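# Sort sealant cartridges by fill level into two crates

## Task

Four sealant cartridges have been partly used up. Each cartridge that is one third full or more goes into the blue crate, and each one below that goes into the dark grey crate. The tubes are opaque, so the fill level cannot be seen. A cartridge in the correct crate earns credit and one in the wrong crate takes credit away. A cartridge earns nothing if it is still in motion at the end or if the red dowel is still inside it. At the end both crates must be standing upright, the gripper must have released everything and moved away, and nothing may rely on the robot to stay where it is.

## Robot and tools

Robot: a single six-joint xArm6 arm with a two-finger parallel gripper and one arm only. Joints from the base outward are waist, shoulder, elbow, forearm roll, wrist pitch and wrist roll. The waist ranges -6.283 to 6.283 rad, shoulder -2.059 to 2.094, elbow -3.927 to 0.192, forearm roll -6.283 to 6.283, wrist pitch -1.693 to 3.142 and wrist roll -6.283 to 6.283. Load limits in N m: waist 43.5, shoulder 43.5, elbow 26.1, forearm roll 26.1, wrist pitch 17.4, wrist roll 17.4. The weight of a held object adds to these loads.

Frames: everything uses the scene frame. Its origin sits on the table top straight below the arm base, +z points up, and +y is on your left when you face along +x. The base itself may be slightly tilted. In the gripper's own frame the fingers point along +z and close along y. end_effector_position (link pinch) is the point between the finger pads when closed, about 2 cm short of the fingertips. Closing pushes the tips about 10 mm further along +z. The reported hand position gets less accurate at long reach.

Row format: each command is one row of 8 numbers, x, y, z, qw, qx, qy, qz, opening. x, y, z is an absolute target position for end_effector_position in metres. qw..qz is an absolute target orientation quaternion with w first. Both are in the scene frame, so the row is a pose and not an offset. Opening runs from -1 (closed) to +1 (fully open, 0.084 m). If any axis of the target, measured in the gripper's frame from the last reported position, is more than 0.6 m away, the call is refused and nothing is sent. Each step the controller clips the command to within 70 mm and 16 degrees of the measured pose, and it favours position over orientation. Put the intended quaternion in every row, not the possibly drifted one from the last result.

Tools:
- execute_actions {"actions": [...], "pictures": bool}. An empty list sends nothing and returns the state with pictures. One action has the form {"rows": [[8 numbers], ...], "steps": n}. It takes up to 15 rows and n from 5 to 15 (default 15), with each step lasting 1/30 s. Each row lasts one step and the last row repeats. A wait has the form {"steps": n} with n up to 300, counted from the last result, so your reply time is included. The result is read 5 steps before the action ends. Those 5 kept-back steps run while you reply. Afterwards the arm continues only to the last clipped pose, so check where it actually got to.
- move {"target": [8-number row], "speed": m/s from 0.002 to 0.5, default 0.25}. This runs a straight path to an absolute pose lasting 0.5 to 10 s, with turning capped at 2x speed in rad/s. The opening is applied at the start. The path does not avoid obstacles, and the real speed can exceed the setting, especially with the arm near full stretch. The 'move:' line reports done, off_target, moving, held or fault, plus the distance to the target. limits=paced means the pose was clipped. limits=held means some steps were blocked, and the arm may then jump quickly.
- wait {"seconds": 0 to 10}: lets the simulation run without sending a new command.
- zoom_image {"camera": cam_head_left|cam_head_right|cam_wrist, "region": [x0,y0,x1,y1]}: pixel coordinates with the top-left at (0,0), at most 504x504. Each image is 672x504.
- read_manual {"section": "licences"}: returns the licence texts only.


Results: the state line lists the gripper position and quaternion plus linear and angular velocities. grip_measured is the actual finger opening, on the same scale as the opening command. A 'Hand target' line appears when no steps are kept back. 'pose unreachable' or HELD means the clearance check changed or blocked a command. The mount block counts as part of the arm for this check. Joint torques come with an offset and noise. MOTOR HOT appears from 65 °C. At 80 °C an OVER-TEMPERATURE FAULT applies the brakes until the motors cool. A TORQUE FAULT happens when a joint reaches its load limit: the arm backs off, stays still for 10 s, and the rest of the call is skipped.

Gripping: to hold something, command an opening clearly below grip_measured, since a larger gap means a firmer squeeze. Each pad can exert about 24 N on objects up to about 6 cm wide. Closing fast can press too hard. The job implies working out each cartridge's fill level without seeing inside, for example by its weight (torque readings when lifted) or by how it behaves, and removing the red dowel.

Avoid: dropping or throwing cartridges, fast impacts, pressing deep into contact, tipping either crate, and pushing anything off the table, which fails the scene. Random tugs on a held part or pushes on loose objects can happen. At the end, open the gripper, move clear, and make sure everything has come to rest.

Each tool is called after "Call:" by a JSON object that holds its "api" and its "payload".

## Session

Call:
{"api": "execute_actions", "payload": {"actions": []}}

Scene clock: 0.00 s of 6600.00 s.
end_effector_position=(+0.1112, +0.4006, +0.2603) grip_measured=+1.00 end_effector_quat_wxyz=(+0.126, +0.805, -0.492, -0.307) end_effector_velocity=(-0.000, -0.000, +0.000) end_effector_angular_velocity=(-0.001, +0.002, -0.001)
Joint positions: [ 1.203  0.094 -0.914  0.651  1.183  1.729  0.084]
Joint velocities: [-0.001  0.    -0.001  0.     0.002  0.001  0.   ]
Joint torques (N m, as the arm reports them, + toward a larger angle): no reading
Hand target: +0.111, +0.401, +0.260; +0.126, +0.805, -0.492, -0.307
camera_calibration (this result's frames):
cam_wrist: T_world_to_cam=[[-0.711396, -0.488678, 0.505083, 0.17741], [-0.32176, 0.865408, 0.384109, -0.340957], [-0.624809, 0.110738, -0.772885, 0.355989], [0, 0, 0, 1]] pos_world=[0.238927, 0.342342, 0.316496]

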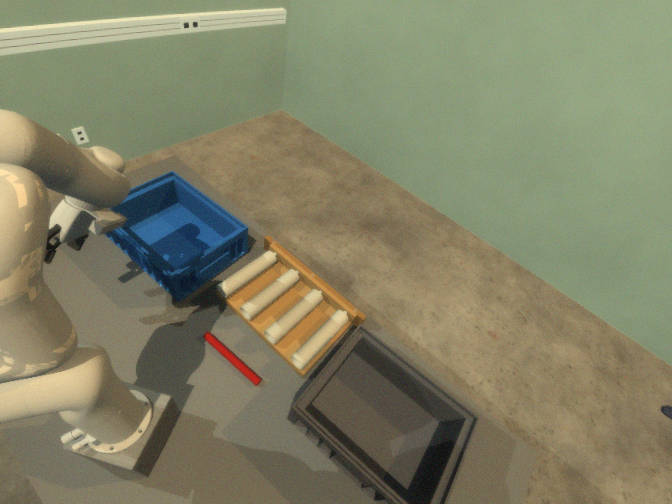

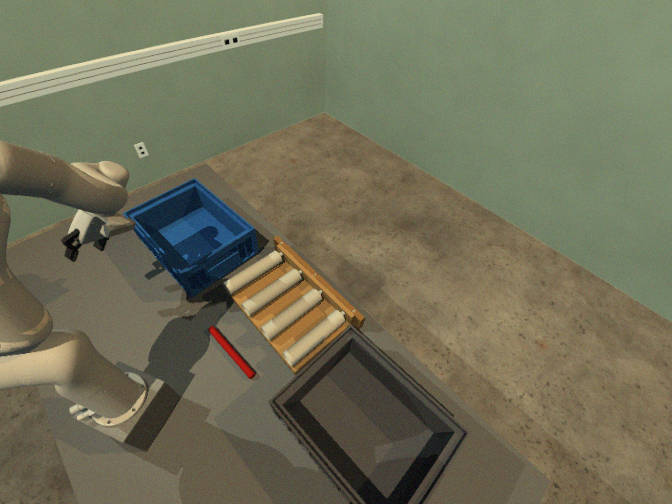

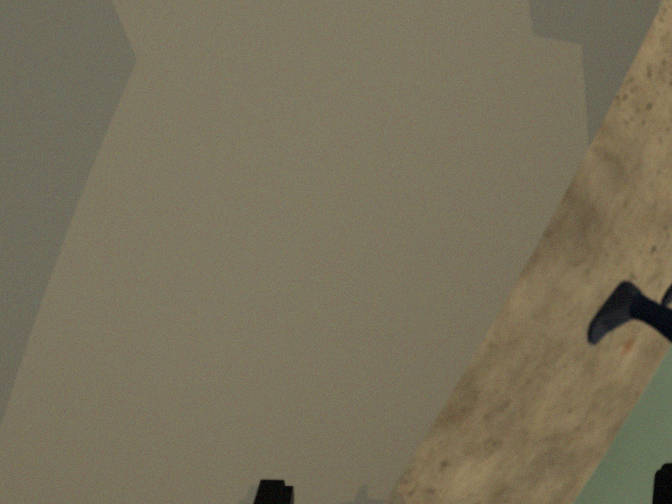

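Call:
{"api": "zoom_image", "payload": {"camera": "cam_head_right", "region": [190, 220, 390, 400]}}

Call:
{"api": "zoom_image", "payload": {"camera": "cam_head_left", "region": [190, 220, 390, 400]}}

Region (190, 220, 390, 400) of cam_head_right's 672x504 image, scaled by 2.520, with more detail than that image has; it fills the top 454 rows of this view, and the rest is white.

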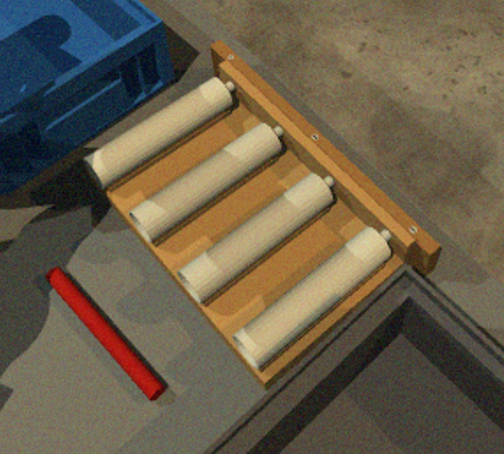

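Region (190, 220, 390, 400) of cam_head_left's 672x504 image, scaled by 2.520, with more detail than that image has; it fills the top 454 rows of this view, and the rest is white.

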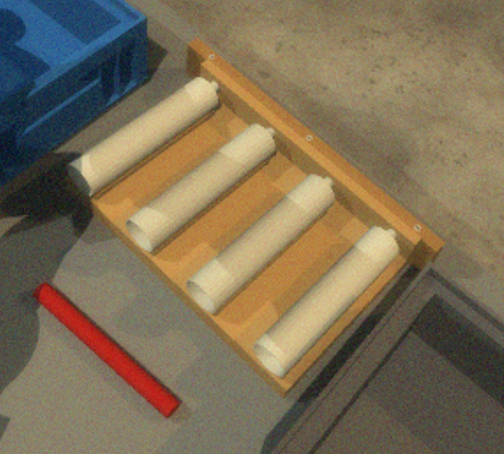

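Call:
{"api": "zoom_image", "payload": {"camera": "cam_head_right", "region": [210, 240, 310, 330]}}

Call:
{"api": "zoom_image", "payload": {"camera": "cam_head_right", "region": [250, 290, 370, 390]}}

Region (210, 240, 310, 330) of cam_head_right's 672x504 image, scaled by 5.040, with more detail than that image has; it fills the top 454 rows of this view, and the rest is white.

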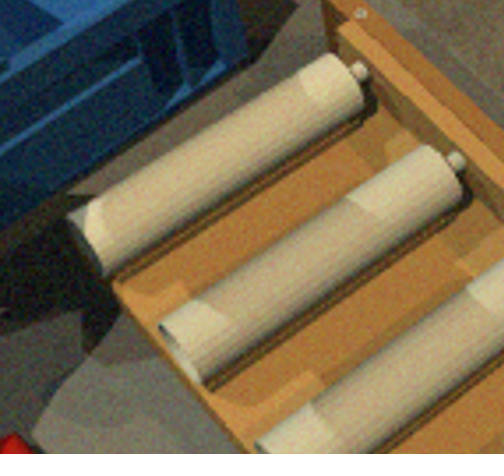

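Region (250, 290, 370, 390) of cam_head_right's 672x504 image, scaled by 4.200, with more detail than that image has.

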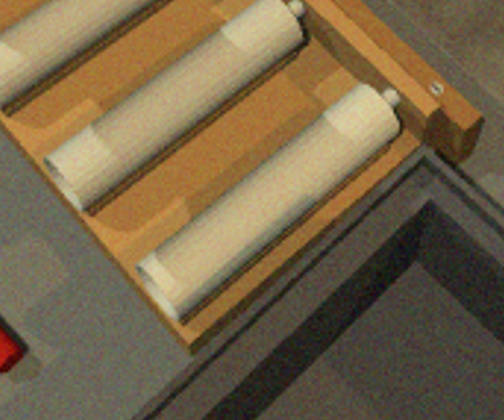

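Call:
{"api": "zoom_image", "payload": {"camera": "cam_head_right", "region": [260, 320, 480, 504]}}

Call:
{"api": "zoom_image", "payload": {"camera": "cam_head_right", "region": [110, 165, 280, 310]}}

Region (260, 320, 480, 504) of cam_head_right's 672x504 image, scaled by 2.291, with more detail than that image has; it fills the top 422 rows of this view, and the rest is white.

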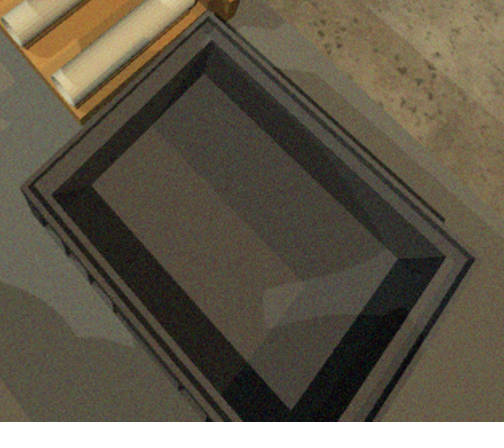

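Region (110, 165, 280, 310) of cam_head_right's 672x504 image, scaled by 2.965, with more detail than that image has; it fills the top 430 rows of this view, and the rest is white.

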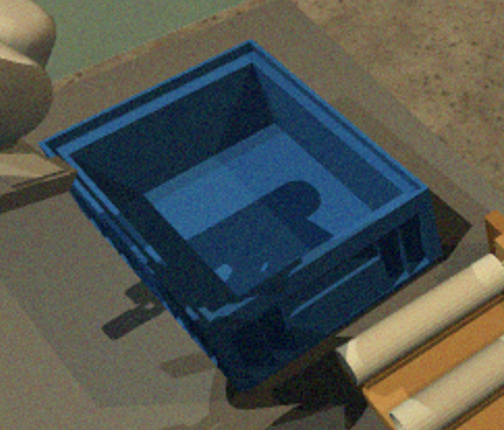

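Call:
{"api": "move", "payload": {"target": [0.42, 0.12, 0.225, -0.321, 0.5, -0.781, -0.191, -1], "speed": 0.5}}

Call:
{"api": "move", "payload": {"target": [0.38, 0.126, 0.122, -0.6428, 0, -0.766, 0, -1], "speed": 0.5}}

Scene clock: 15.07 s of 6600.00 s.
end_effector_position=(+0.4196, +0.1187, +0.2254) grip_measured=-1.00 end_effector_quat_wxyz=(+0.321, -0.501, +0.781, +0.189) end_effector_velocity=(+0.002, -0.002, -0.000) end_effector_angular_velocity=(+0.003, -0.005, -0.005)
Joint positions: [ 0.254 -0.059 -0.547  1.41   0.666  0.845  0.   ]
Joint velocities: [-0.005  0.005 -0.003  0.011  0.001 -0.012  0.   ]
Joint torques (N m, as the arm reports them, + toward a larger angle): [ -0.58 -11.54  -9.89  -1.34  -0.52   0.2 ]
Hand target: +0.420, +0.118, +0.225; +0.321, -0.501, +0.781, +0.189
Off the commanded pose: 0.001 m, 0 deg.
Kept back: nothing.
After step 90, 10.13 s passed at rest.
move: done
camera_calibration (this result's frames):
cam_wrist: T_world_to_cam=[[-0.90675, 0.420688, -0.0287393, 0.370979], [0.281557, 0.654784, 0.701416, -0.284048], [0.313895, 0.627917, -0.712173, 0.0840129], [0, 0, 0, 1]] pos_world=[0.389989, -0.0228298, 0.269729]

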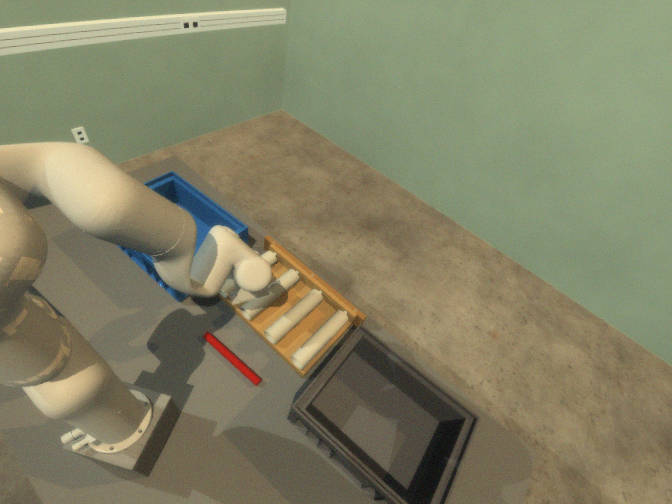

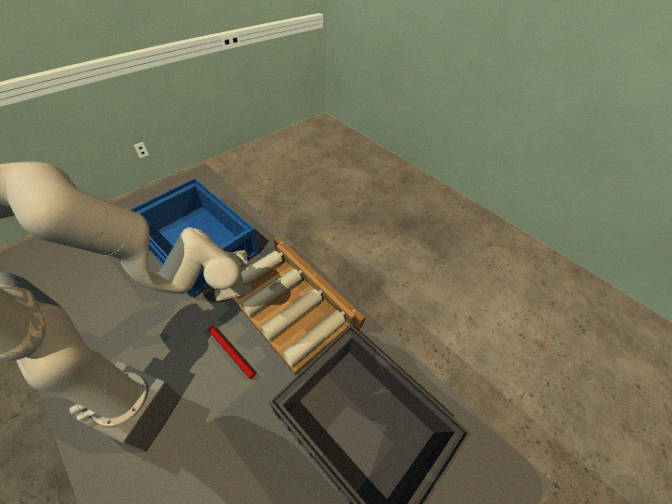

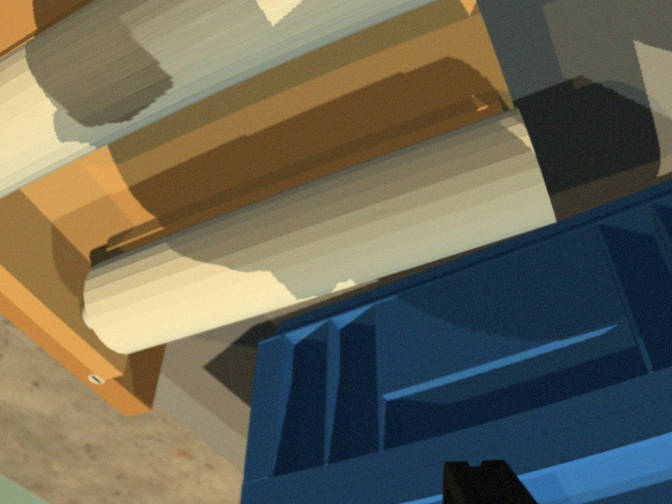

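Scene clock: 17.20 s of 6600.00 s.
end_effector_position=(+0.3799, +0.1268, +0.1216) grip_measured=-1.00 end_effector_quat_wxyz=(+0.642, +0.001, +0.767, -0.000) end_effector_velocity=(+0.000, +0.000, -0.000) end_effector_angular_velocity=(-0.002, -0.005, -0.007)
Joint positions: [ 0.979  0.639 -0.379  3.909  1.612  0.198  0.   ]
Joint velocities: [ 0.009  0.008 -0.007  0.018  0.002  0.002  0.   ]
Joint torques (N m, as the arm reports them, + toward a larger angle): [ -0.88 -11.82  -0.63  -0.22   1.23   0.25]
Hand target: +0.380, +0.127, +0.121; +0.642, +0.001, +0.766, -0.000
Off the commanded pose: 0.001 m, 0 deg.
Kept back: nothing.
move: done; limits=paced
camera_calibration (this result's frames):
cam_wrist: T_world_to_cam=[[-0.00201379, 0.999986, -0.0047931, -0.0915], [0.160706, 0.00505443, 0.986989, -0.111726], [0.987, 0.00121731, -0.160714, -0.225852], [0, 0, 0, 1]] pos_world=[0.240686, 0.0923384, 0.0735365]

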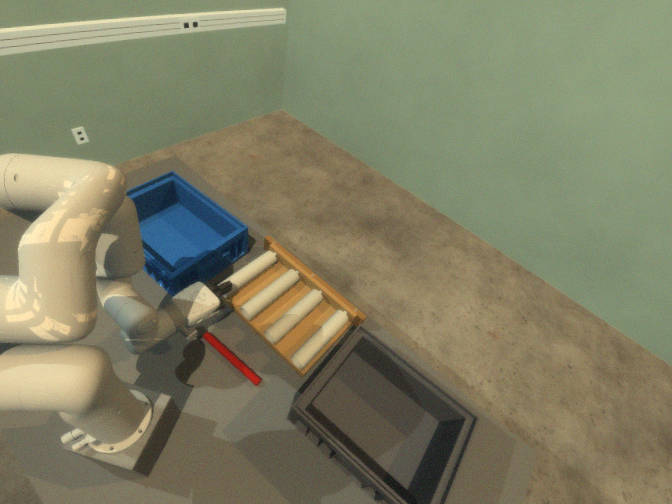

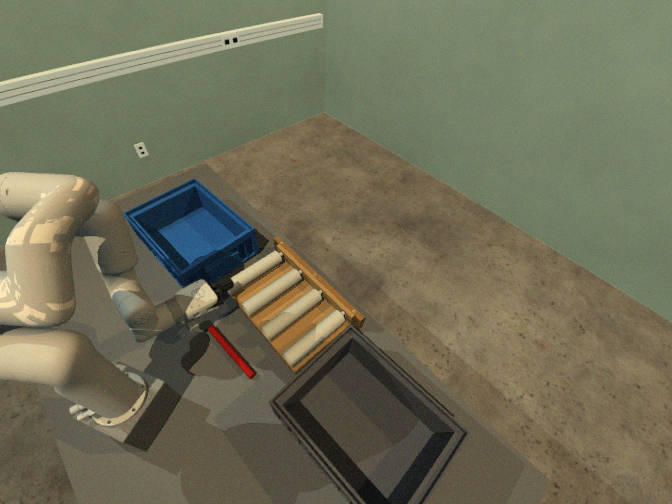

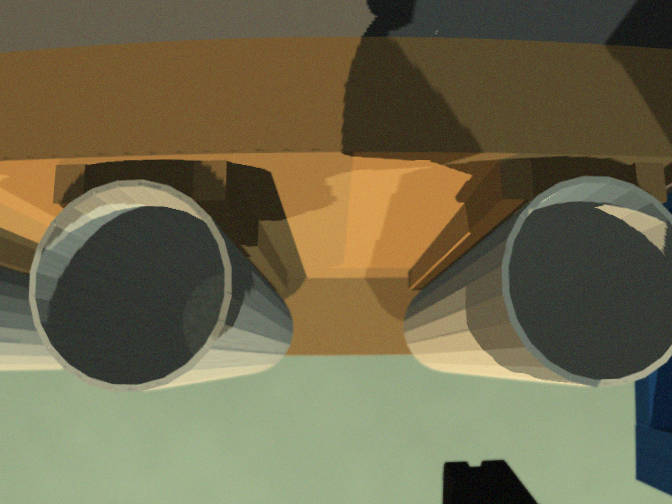

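Call:
{"api": "zoom_image", "payload": {"camera": "cam_wrist", "region": [20, 160, 320, 410]}}

Call:
{"api": "zoom_image", "payload": {"camera": "cam_wrist", "region": [390, 160, 672, 410]}}

Region (20, 160, 320, 410) of cam_wrist's 672x504 image, scaled by 1.680, with more detail than that image has.

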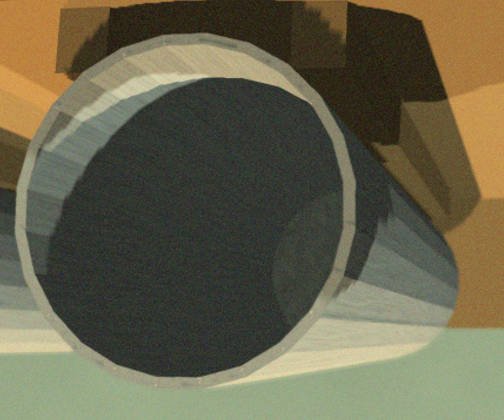

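Region (390, 160, 672, 410) of cam_wrist's 672x504 image, scaled by 1.787, with more detail than that image has; it fills the top 447 rows of this view, and the rest is white.

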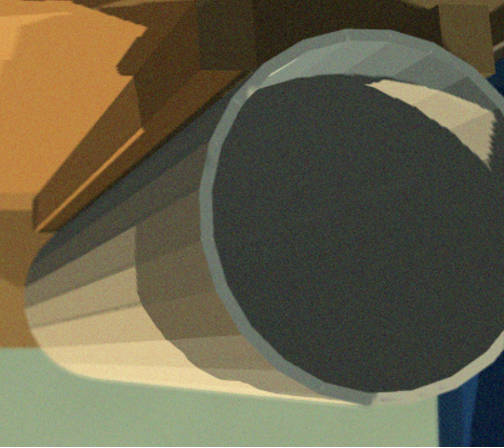

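Call:
{"api": "zoom_image", "payload": {"camera": "cam_wrist", "region": [500, 170, 672, 290]}}

Region (500, 170, 672, 290) of cam_wrist's 672x504 image, scaled by 2.930, with more detail than that image has; it fills the top 352 rows of this view, and the rest is white.

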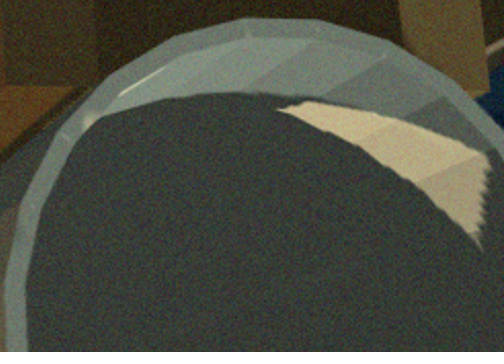

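Call:
{"api": "zoom_image", "payload": {"camera": "cam_wrist", "region": [490, 240, 620, 390]}}

Region (490, 240, 620, 390) of cam_wrist's 672x504 image, scaled by 3.360, with more detail than that image has; it fills the left 437 columns of this view, and the rest is white.

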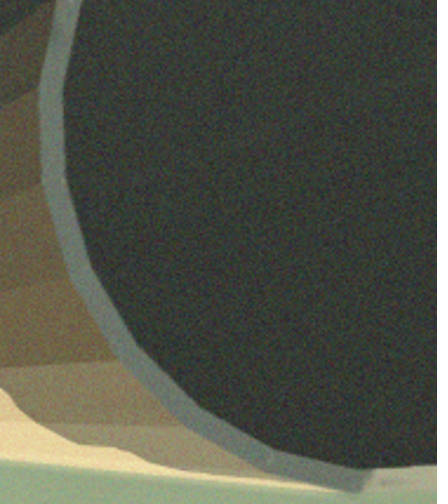

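Call:
{"api": "move", "payload": {"target": [0.38, 0.15, 0.122, 0.6428, 0, 0.766, 0, -1], "speed": 0.2}}

Call:
{"api": "zoom_image", "payload": {"camera": "cam_wrist", "region": [350, 160, 650, 410]}}

Call:
{"api": "move", "payload": {"target": [0.385, 0.078, 0.122, 0.6428, 0, 0.766, 0, -1], "speed": 0.25}}

Call:
{"api": "zoom_image", "payload": {"camera": "cam_wrist", "region": [190, 150, 490, 420]}}

Call:
{"api": "move", "payload": {"target": [0.385, -0.088, 0.122, 0.6428, 0, 0.766, 0, -1], "speed": 0.25}}

Scene clock: 19.83 s of 6600.00 s.
end_effector_position=(+0.3799, +0.1498, +0.1220) grip_measured=-1.00 end_effector_quat_wxyz=(+0.643, +0.000, +0.766, -0.000) end_effector_velocity=(-0.000, +0.002, -0.000) end_effector_angular_velocity=(-0.002, -0.000, -0.000)
Joint positions: [ 1.049  0.635 -0.421  3.977  1.57   0.176  0.   ]
Joint velocities: [ 0.005  0.    -0.003  0.005 -0.003 -0.004  0.   ]
Joint torques (N m, as the arm reports them, + toward a larger angle): [ -0.53 -12.6   -1.41  -0.57   1.32   0.45]
Hand target: +0.380, +0.150, +0.122; +0.643, +0.000, +0.766, +0.000
Off the commanded pose: 0.000 m, 0 deg.
Kept back: nothing.
move: done
camera_calibration (this result's frames):
cam_wrist: T_world_to_cam=[[-0.00283576, 0.999981, -0.00547716, -0.114053], [0.159389, 0.00585915, 0.987198, -0.111908], [0.987212, 0.00192646, -0.159403, -0.226232], [0, 0, 0, 1]] pos_world=[0.240853, 0.115142, 0.073789]

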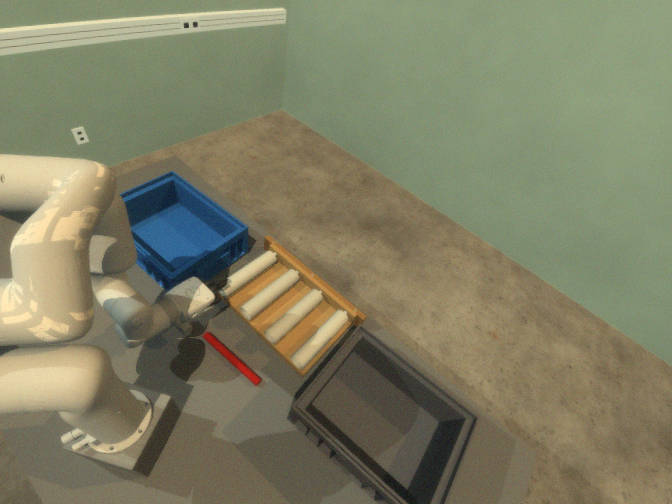

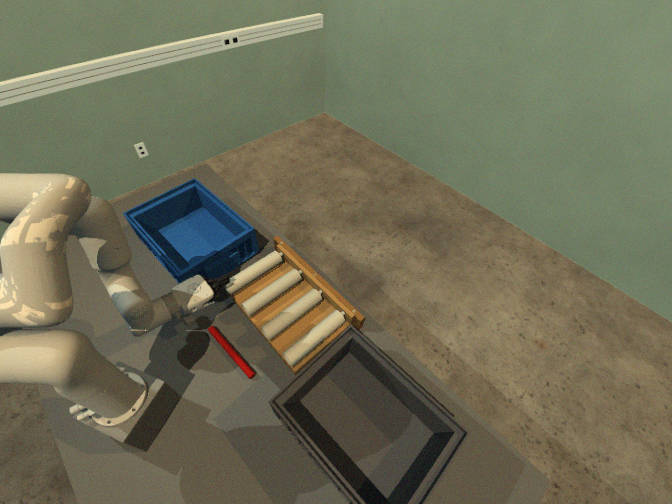

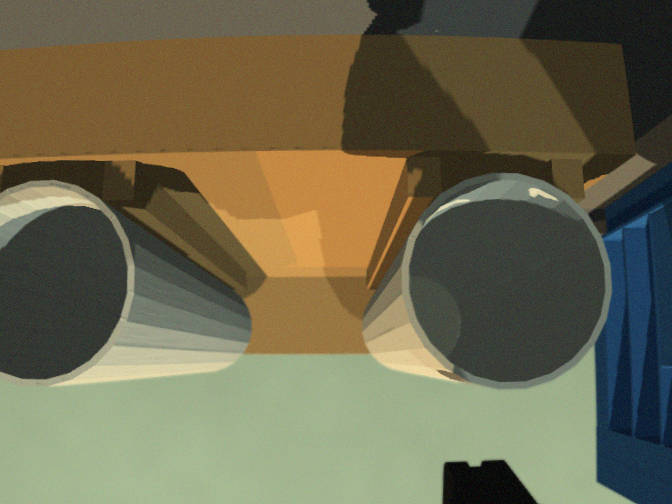

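Region (350, 160, 650, 410) of cam_wrist's 672x504 image, scaled by 1.680, with more detail than that image has.

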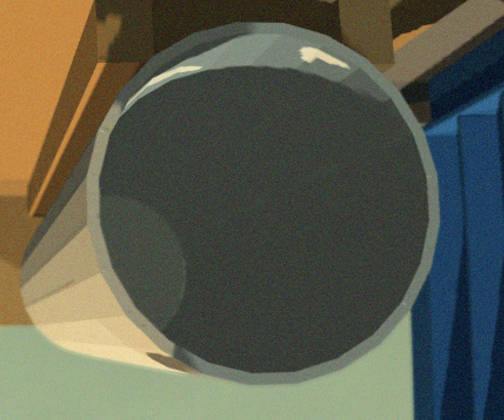

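Scene clock: 20.70 s of 6600.00 s.
end_effector_position=(+0.3851, +0.0781, +0.1221) grip_measured=-1.00 end_effector_quat_wxyz=(+0.643, -0.000, +0.766, -0.000) end_effector_velocity=(-0.000, -0.002, -0.001) end_effector_angular_velocity=(-0.003, +0.007, +0.006)
Joint positions: [ 0.756  0.653 -0.309  3.696  1.721  0.196  0.   ]
Joint velocities: [-0.02  -0.001  0.006 -0.026  0.002 -0.008  0.   ]
Joint torques (N m, as the arm reports them, + toward a larger angle): [ -0.93 -11.49  -0.03  -0.34   1.17   0.22]
Hand target: +0.385, +0.078, +0.122; +0.643, -0.000, +0.766, -0.000
Off the commanded pose: 0.000 m, 0 deg.
Kept back: nothing.
move: done
camera_calibration (this result's frames):
cam_wrist: T_world_to_cam=[[-0.00270312, 0.99998, -0.00567524, -0.042406], [0.158042, 0.00603114, 0.987414, -0.111964], [0.987429, 0.00177217, -0.158056, -0.231359], [0, 0, 0, 1]] pos_world=[0.246031, 0.0434905, 0.0737466]

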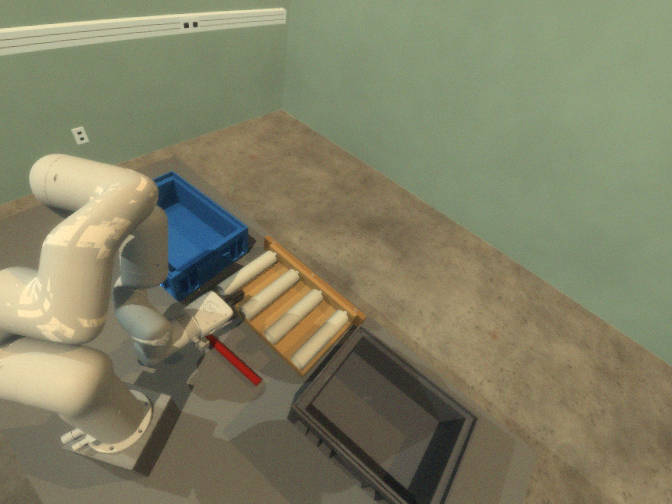

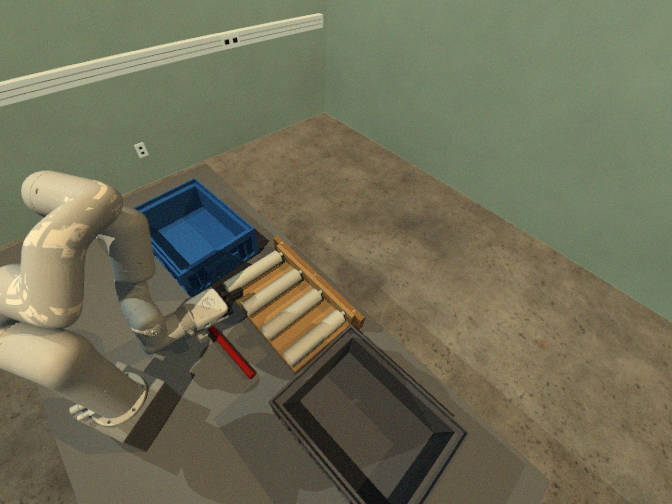

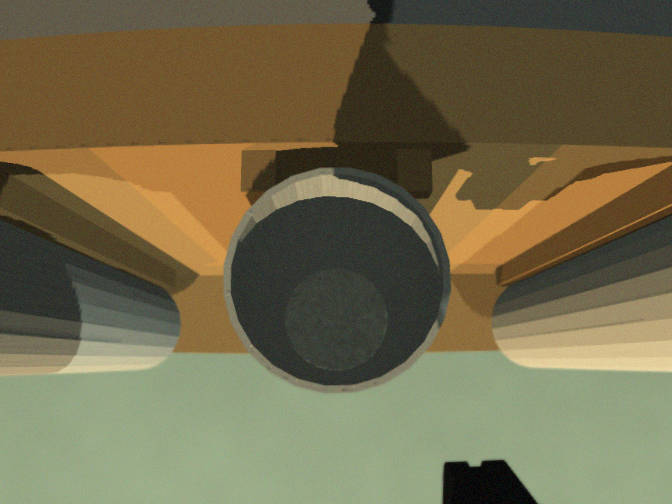

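Region (190, 150, 490, 420) of cam_wrist's 672x504 image, scaled by 1.680, with more detail than that image has; it fills the top 454 rows of this view, and the rest is white.

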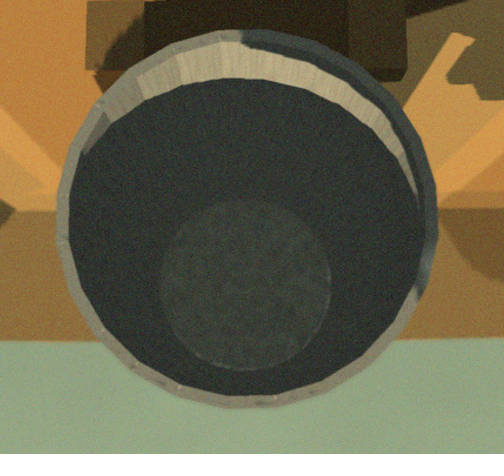

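Scene clock: 21.67 s of 6600.00 s.
end_effector_position=(+0.3812, -0.0219, +0.1236) grip_measured=-1.00 end_effector_quat_wxyz=(+0.649, +0.032, +0.760, -0.032) end_effector_velocity=(-0.000, -0.003, -0.000) end_effector_angular_velocity=(-0.001, +0.001, -0.006)
Joint positions: [ 0.224  0.697 -0.242  3.26   1.895  0.064  0.   ]
Joint velocities: [-0.007  0.001  0.    -0.001 -0.    -0.001  0.   ]
Joint torques (N m, as the arm reports them, + toward a larger angle): [ -0.67 -10.7    0.79  -0.96   1.28   0.21]
Hand target: +0.381, -0.022, +0.124; +0.649, +0.033, +0.760, -0.032
Off the commanded pose: 0.066 m, 5 deg; position clipped at the last step of the last action.
Kept back: nothing.
move: held; limits=paced,held; held on 11 of 29 steps, including the last
pose unreachable: on one or more control steps of this call an arm could not follow its commanded pose, so it was not sent that pose on those steps. On the call's last step it was still not sent that pose. It may still have moved: this result reports where it is.
cause: the commanded pose would bring two parts of the arm too close to each other (joints 1 (waist) to 5 (wrist pitch) lie between them).
camera_calibration (this result's frames):
cam_wrist: T_world_to_cam=[[0.0878911, 0.99605, -0.01267, 0.0238933], [0.142061, 0.0000558548, 0.989858, -0.106536], [0.985948, -0.0887996, -0.141494, -0.230628], [0, 0, 0, 1]] pos_world=[0.240421, -0.0442726, 0.0731256]

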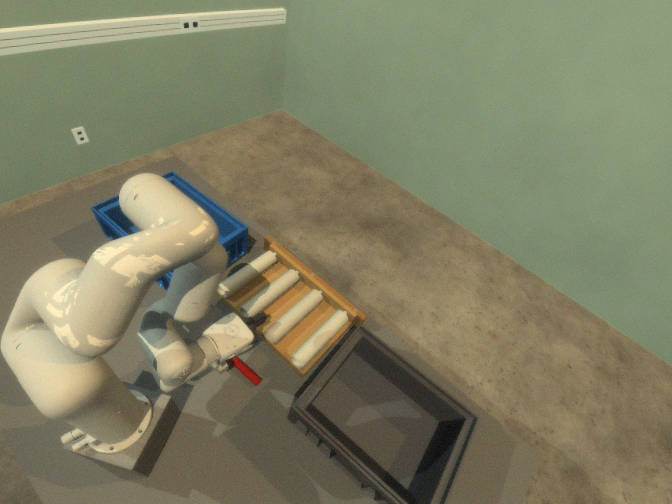

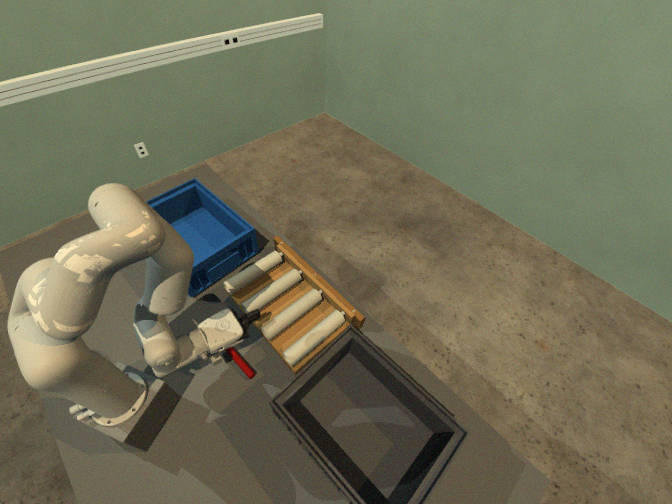

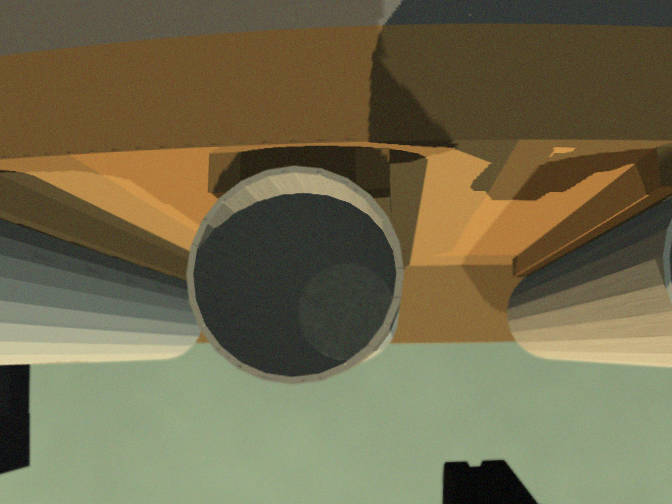

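Call:
{"api": "zoom_image", "payload": {"camera": "cam_wrist", "region": [170, 150, 430, 400]}}

Region (170, 150, 430, 400) of cam_wrist's 672x504 image, scaled by 1.938, with more detail than that image has; it fills the top 485 rows of this view, and the rest is white.

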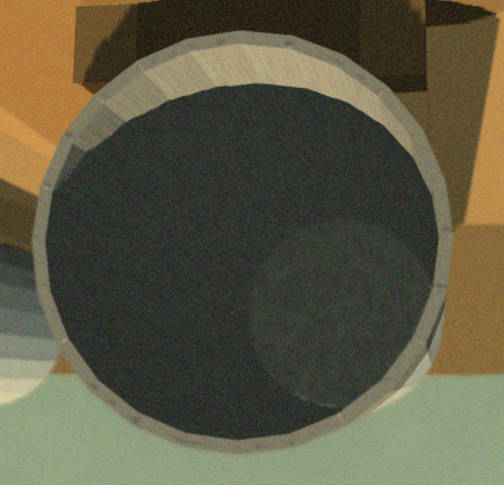

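Call:
{"api": "move", "payload": {"target": [0.403, -0.035, 0.125, 0.6428, 0, 0.766, 0, -1], "speed": 0.15}}

Call:
{"api": "zoom_image", "payload": {"camera": "cam_wrist", "region": [190, 120, 510, 420]}}

Call:
{"api": "move", "payload": {"target": [0.40, -0.135, 0.123, 0.6428, 0, 0.766, 0, -1], "speed": 0.2}}

Scene clock: 24.40 s of 6600.00 s.
end_effector_position=(+0.4027, -0.0353, +0.1250) grip_measured=-1.00 end_effector_quat_wxyz=(+0.643, -0.000, +0.766, -0.001) end_effector_velocity=(+0.002, -0.000, +0.000) end_effector_angular_velocity=(+0.001, +0.000, +0.009)
Joint positions: [-0.051  0.64  -0.296  2.887  1.761 -0.071  0.   ]
Joint velocities: [-0.014 -0.002 -0.006 -0.023 -0.01  -0.005  0.   ]
Joint torques (N m, as the arm reports them, + toward a larger angle): [ -0.42 -11.64  -0.23  -1.18   1.19   0.29]
Hand target: +0.403, -0.035, +0.125; +0.643, -0.000, +0.766, -0.000
Off the commanded pose: 0.000 m, 0 deg.
Kept back: nothing.
move: done
camera_calibration (this result's frames):
cam_wrist: T_world_to_cam=[[-0.00234056, 0.999977, -0.00636379, 0.0709863], [0.159199, 0.00665526, 0.987224, -0.117368], [0.987244, 0.00129755, -0.159211, -0.247944], [0, 0, 0, 1]] pos_world=[0.263633, -0.0698819, 0.076845]

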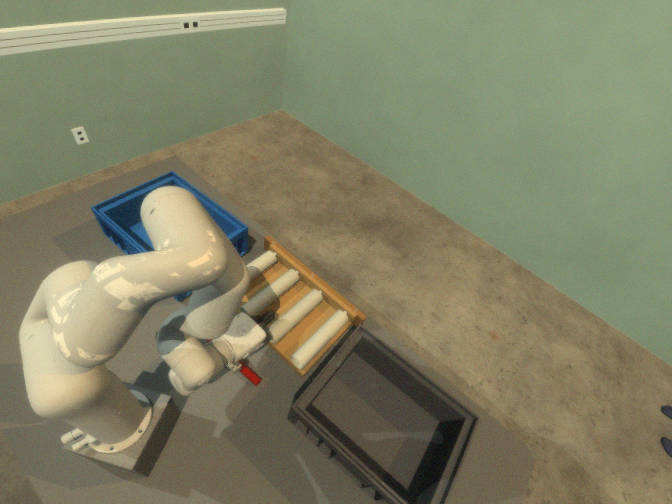

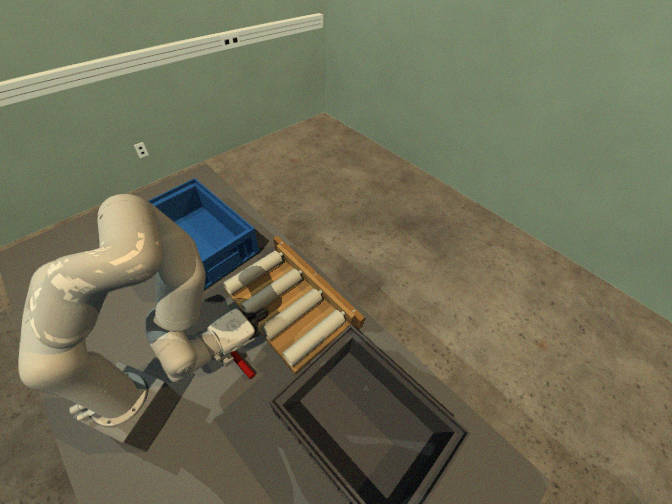

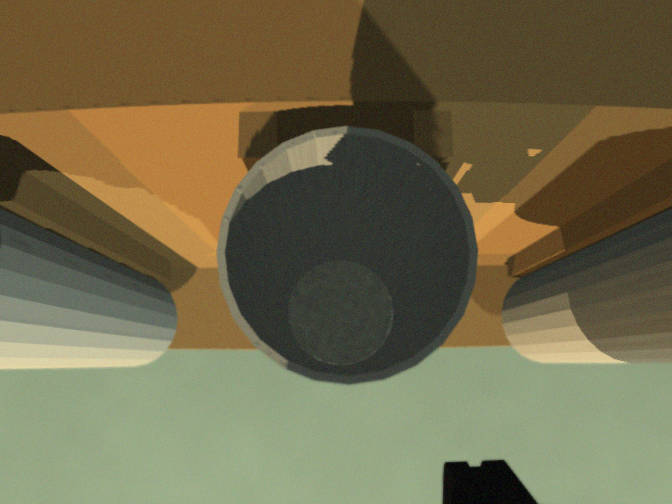

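Region (190, 120, 510, 420) of cam_wrist's 672x504 image, scaled by 1.575, with more detail than that image has; it fills the top 472 rows of this view, and the rest is white.

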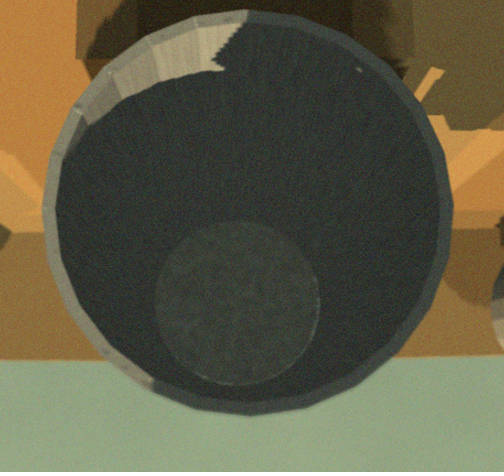

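Scene clock: 25.37 s of 6600.00 s.
end_effector_position=(+0.3993, -0.1349, +0.1229) grip_measured=-1.00 end_effector_quat_wxyz=(+0.642, -0.000, +0.766, -0.000) end_effector_velocity=(+0.001, -0.002, +0.001) end_effector_angular_velocity=(+0.002, -0.005, +0.006)
Joint positions: [-0.536  0.647 -0.435  2.413  1.584 -0.127  0.   ]
Joint velocities: [-0.01   0.002 -0.009 -0.017 -0.003  0.003  0.   ]
Joint torques (N m, as the arm reports them, + toward a larger angle): [ -1.14 -12.61  -1.49  -1.26   1.25   0.26]
Hand target: +0.399, -0.136, +0.123; +0.643, -0.000, +0.766, -0.000
Off the commanded pose: 0.001 m, 0 deg.
Kept back: nothing.
move: done
camera_calibration (this result's frames):
cam_wrist: T_world_to_cam=[[-0.00303536, 0.999974, -0.00651766, 0.170922], [0.160273, 0.00691991, 0.987049, -0.1144], [0.987068, 0.00195145, -0.16029, -0.244431], [0, 0, 0, 1]] pos_world=[0.260124, -0.169649, 0.0748529]

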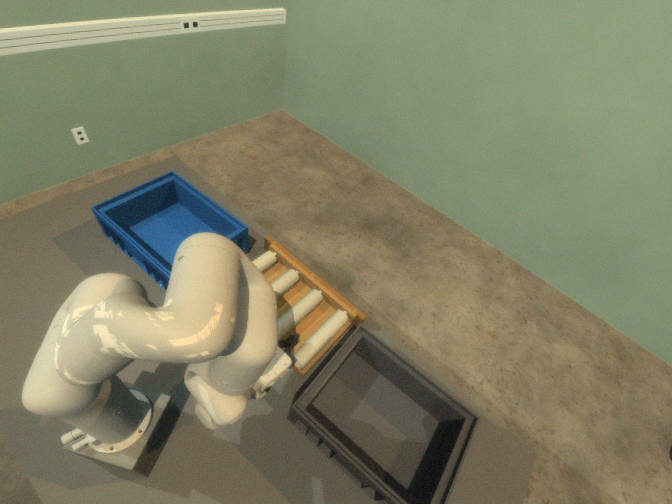

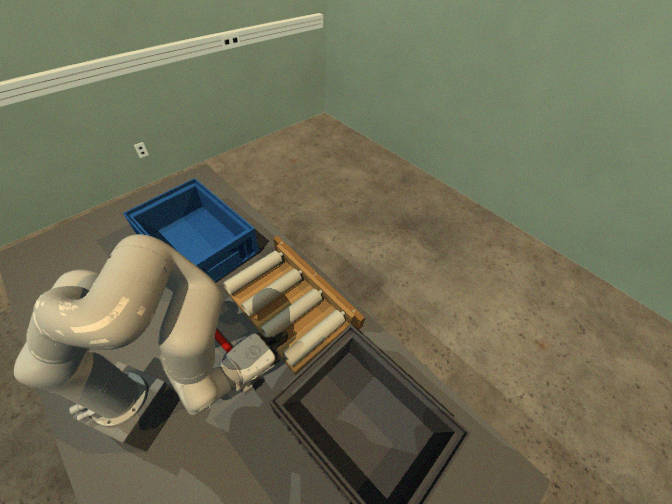

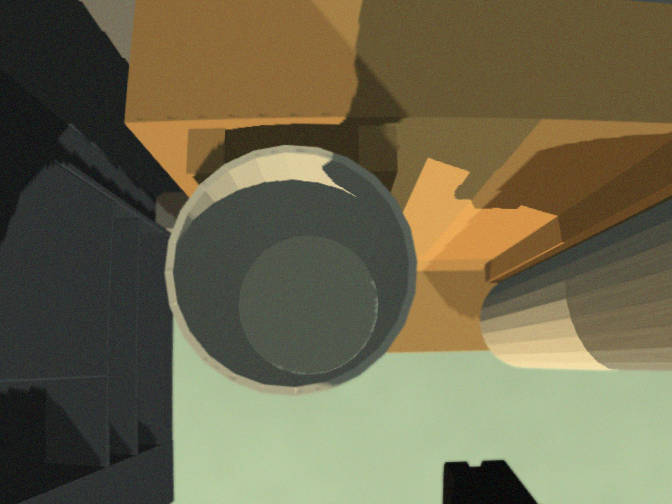

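Call:
{"api": "zoom_image", "payload": {"camera": "cam_head_right", "region": [200, 310, 310, 410]}}

Region (200, 310, 310, 410) of cam_head_right's 672x504 image, scaled by 4.582, with more detail than that image has; it fills the top 458 rows of this view, and the rest is white.

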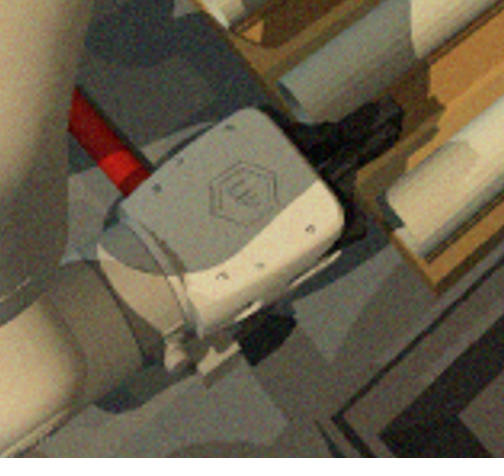

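Call:
{"api": "move", "payload": {"target": [0.43, -0.12, 0.22, 0.3351, 0.0682, 0.9208, 0.1874, 0.0], "speed": 0.5}}

Call:
{"api": "move", "payload": {"target": [0.515, -0.065, 0.175, 0, 0, 1, 0, 0.7], "speed": 0.5}}

Scene clock: 31.43 s of 6600.00 s.
end_effector_position=(+0.4301, -0.1197, +0.2203) grip_measured=-0.01 end_effector_quat_wxyz=(+0.335, +0.068, +0.921, +0.188) end_effector_velocity=(+0.001, +0.001, +0.001) end_effector_angular_velocity=(+0.007, +0.005, +0.007)
Joint positions: [-0.264 -0.018 -0.556  1.594  0.614  1.419  0.044]
Joint velocities: [-0.002  0.001 -0.005 -0.022  0.008  0.02  -0.   ]
Joint torques (N m, as the arm reports them, + toward a larger angle): [ -0.96 -11.5   -9.51  -0.95  -0.53   0.28]
Hand target: +0.430, -0.120, +0.220; +0.335, +0.068, +0.921, +0.188
Off the commanded pose: 0.000 m, 0 deg.
Kept back: nothing.
After step 90, 1.40 s passed at rest.
move: done; limits=paced
camera_calibration (this result's frames):
cam_wrist: T_world_to_cam=[[-0.00653551, 0.920929, 0.389675, 0.0612077], [0.756281, -0.25039, 0.604437, -0.418446], [0.654215, 0.298654, -0.694844, 0.0371828], [0, 0, 0, 1]] pos_world=[0.292537, -0.172247, 0.254909]

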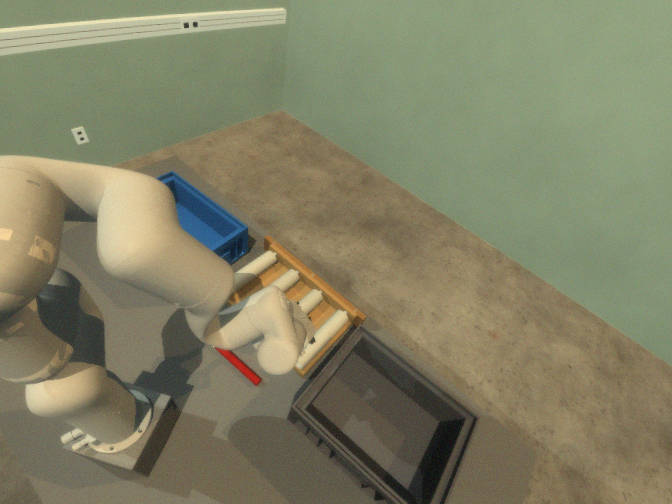

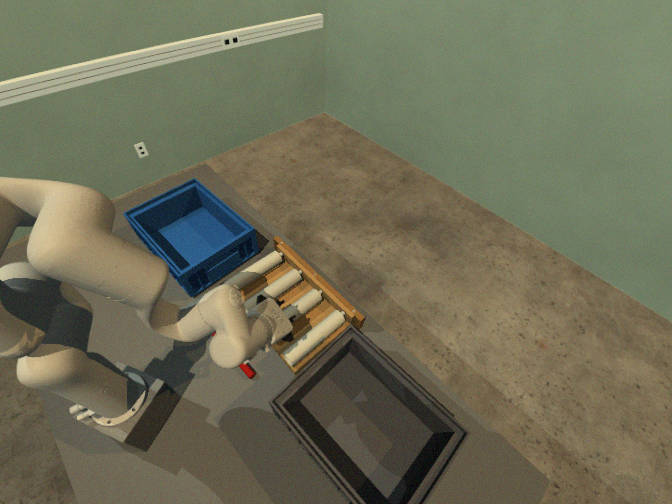

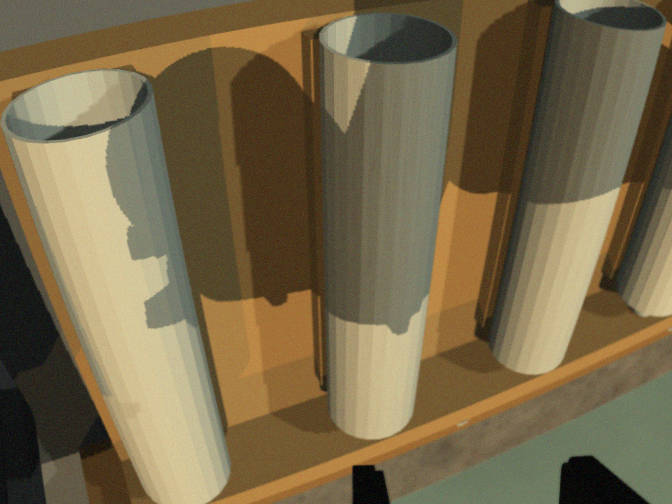

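Scene clock: 33.20 s of 6600.00 s.
end_effector_position=(+0.5149, -0.0652, +0.1748) grip_measured=+0.70 end_effector_quat_wxyz=(-0.000, +0.000, +1.000, +0.001) end_effector_velocity=(+0.001, +0.000, +0.001) end_effector_angular_velocity=(-0.004, +0.005, -0.001)
Joint positions: [ 0.065  0.366 -1.081  0.035  0.688  2.981  0.073]
Joint velocities: [ 0.002  0.004 -0.011 -0.008  0.011  0.009 -0.   ]
Joint torques (N m, as the arm reports them, + toward a larger angle): [ -1.19 -18.47 -11.08  -1.27  -1.45   0.36]
Hand target: +0.515, -0.065, +0.175; -0.001, -0.000, +1.000, +0.001
Off the commanded pose: 0.000 m, 0 deg.
Kept back: nothing.
move: done; limits=paced
camera_calibration (this result's frames):
cam_wrist: T_world_to_cam=[[-0.00573862, 0.999976, 0.00391225, 0.101421], [0.999885, 0.00568297, 0.0140895, -0.447029], [0.0140669, 0.00399266, -0.999893, 0.29749], [0, 0, 0, 1]] pos_world=[0.443374, -0.100066, 0.30336]

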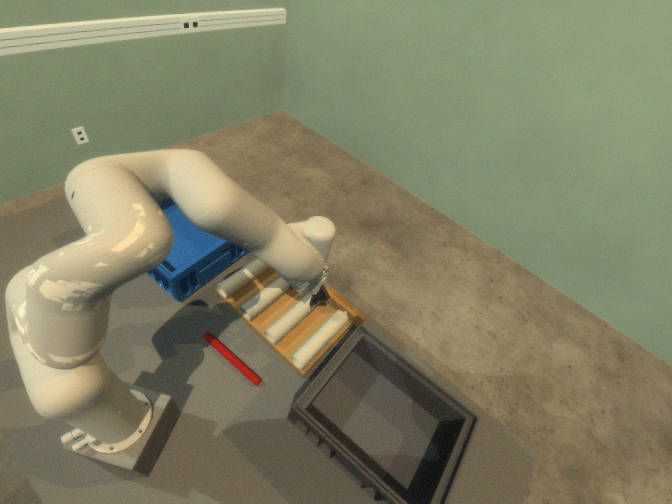

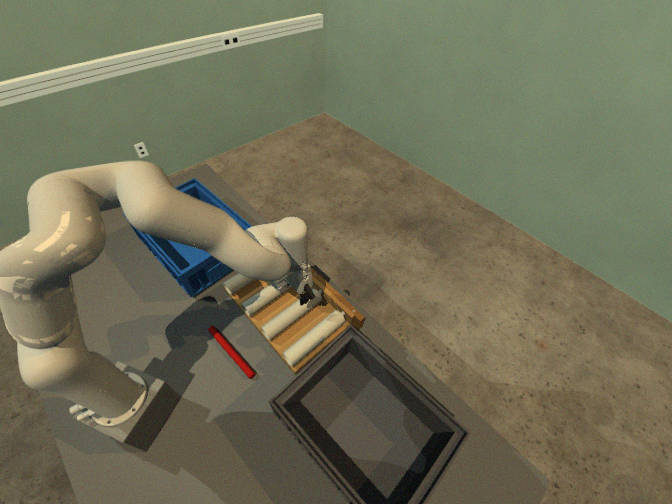

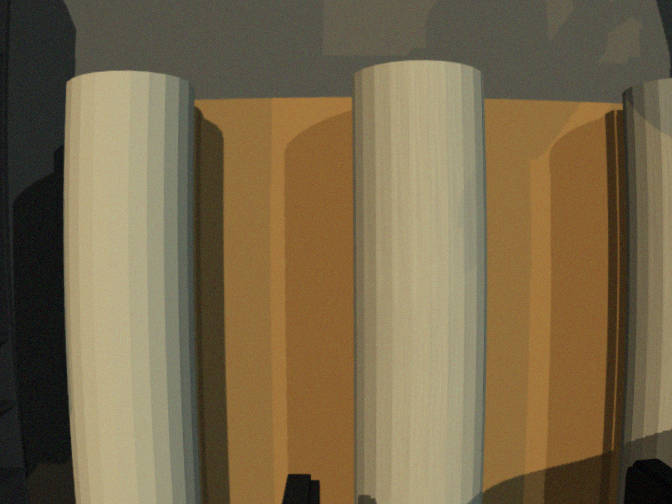

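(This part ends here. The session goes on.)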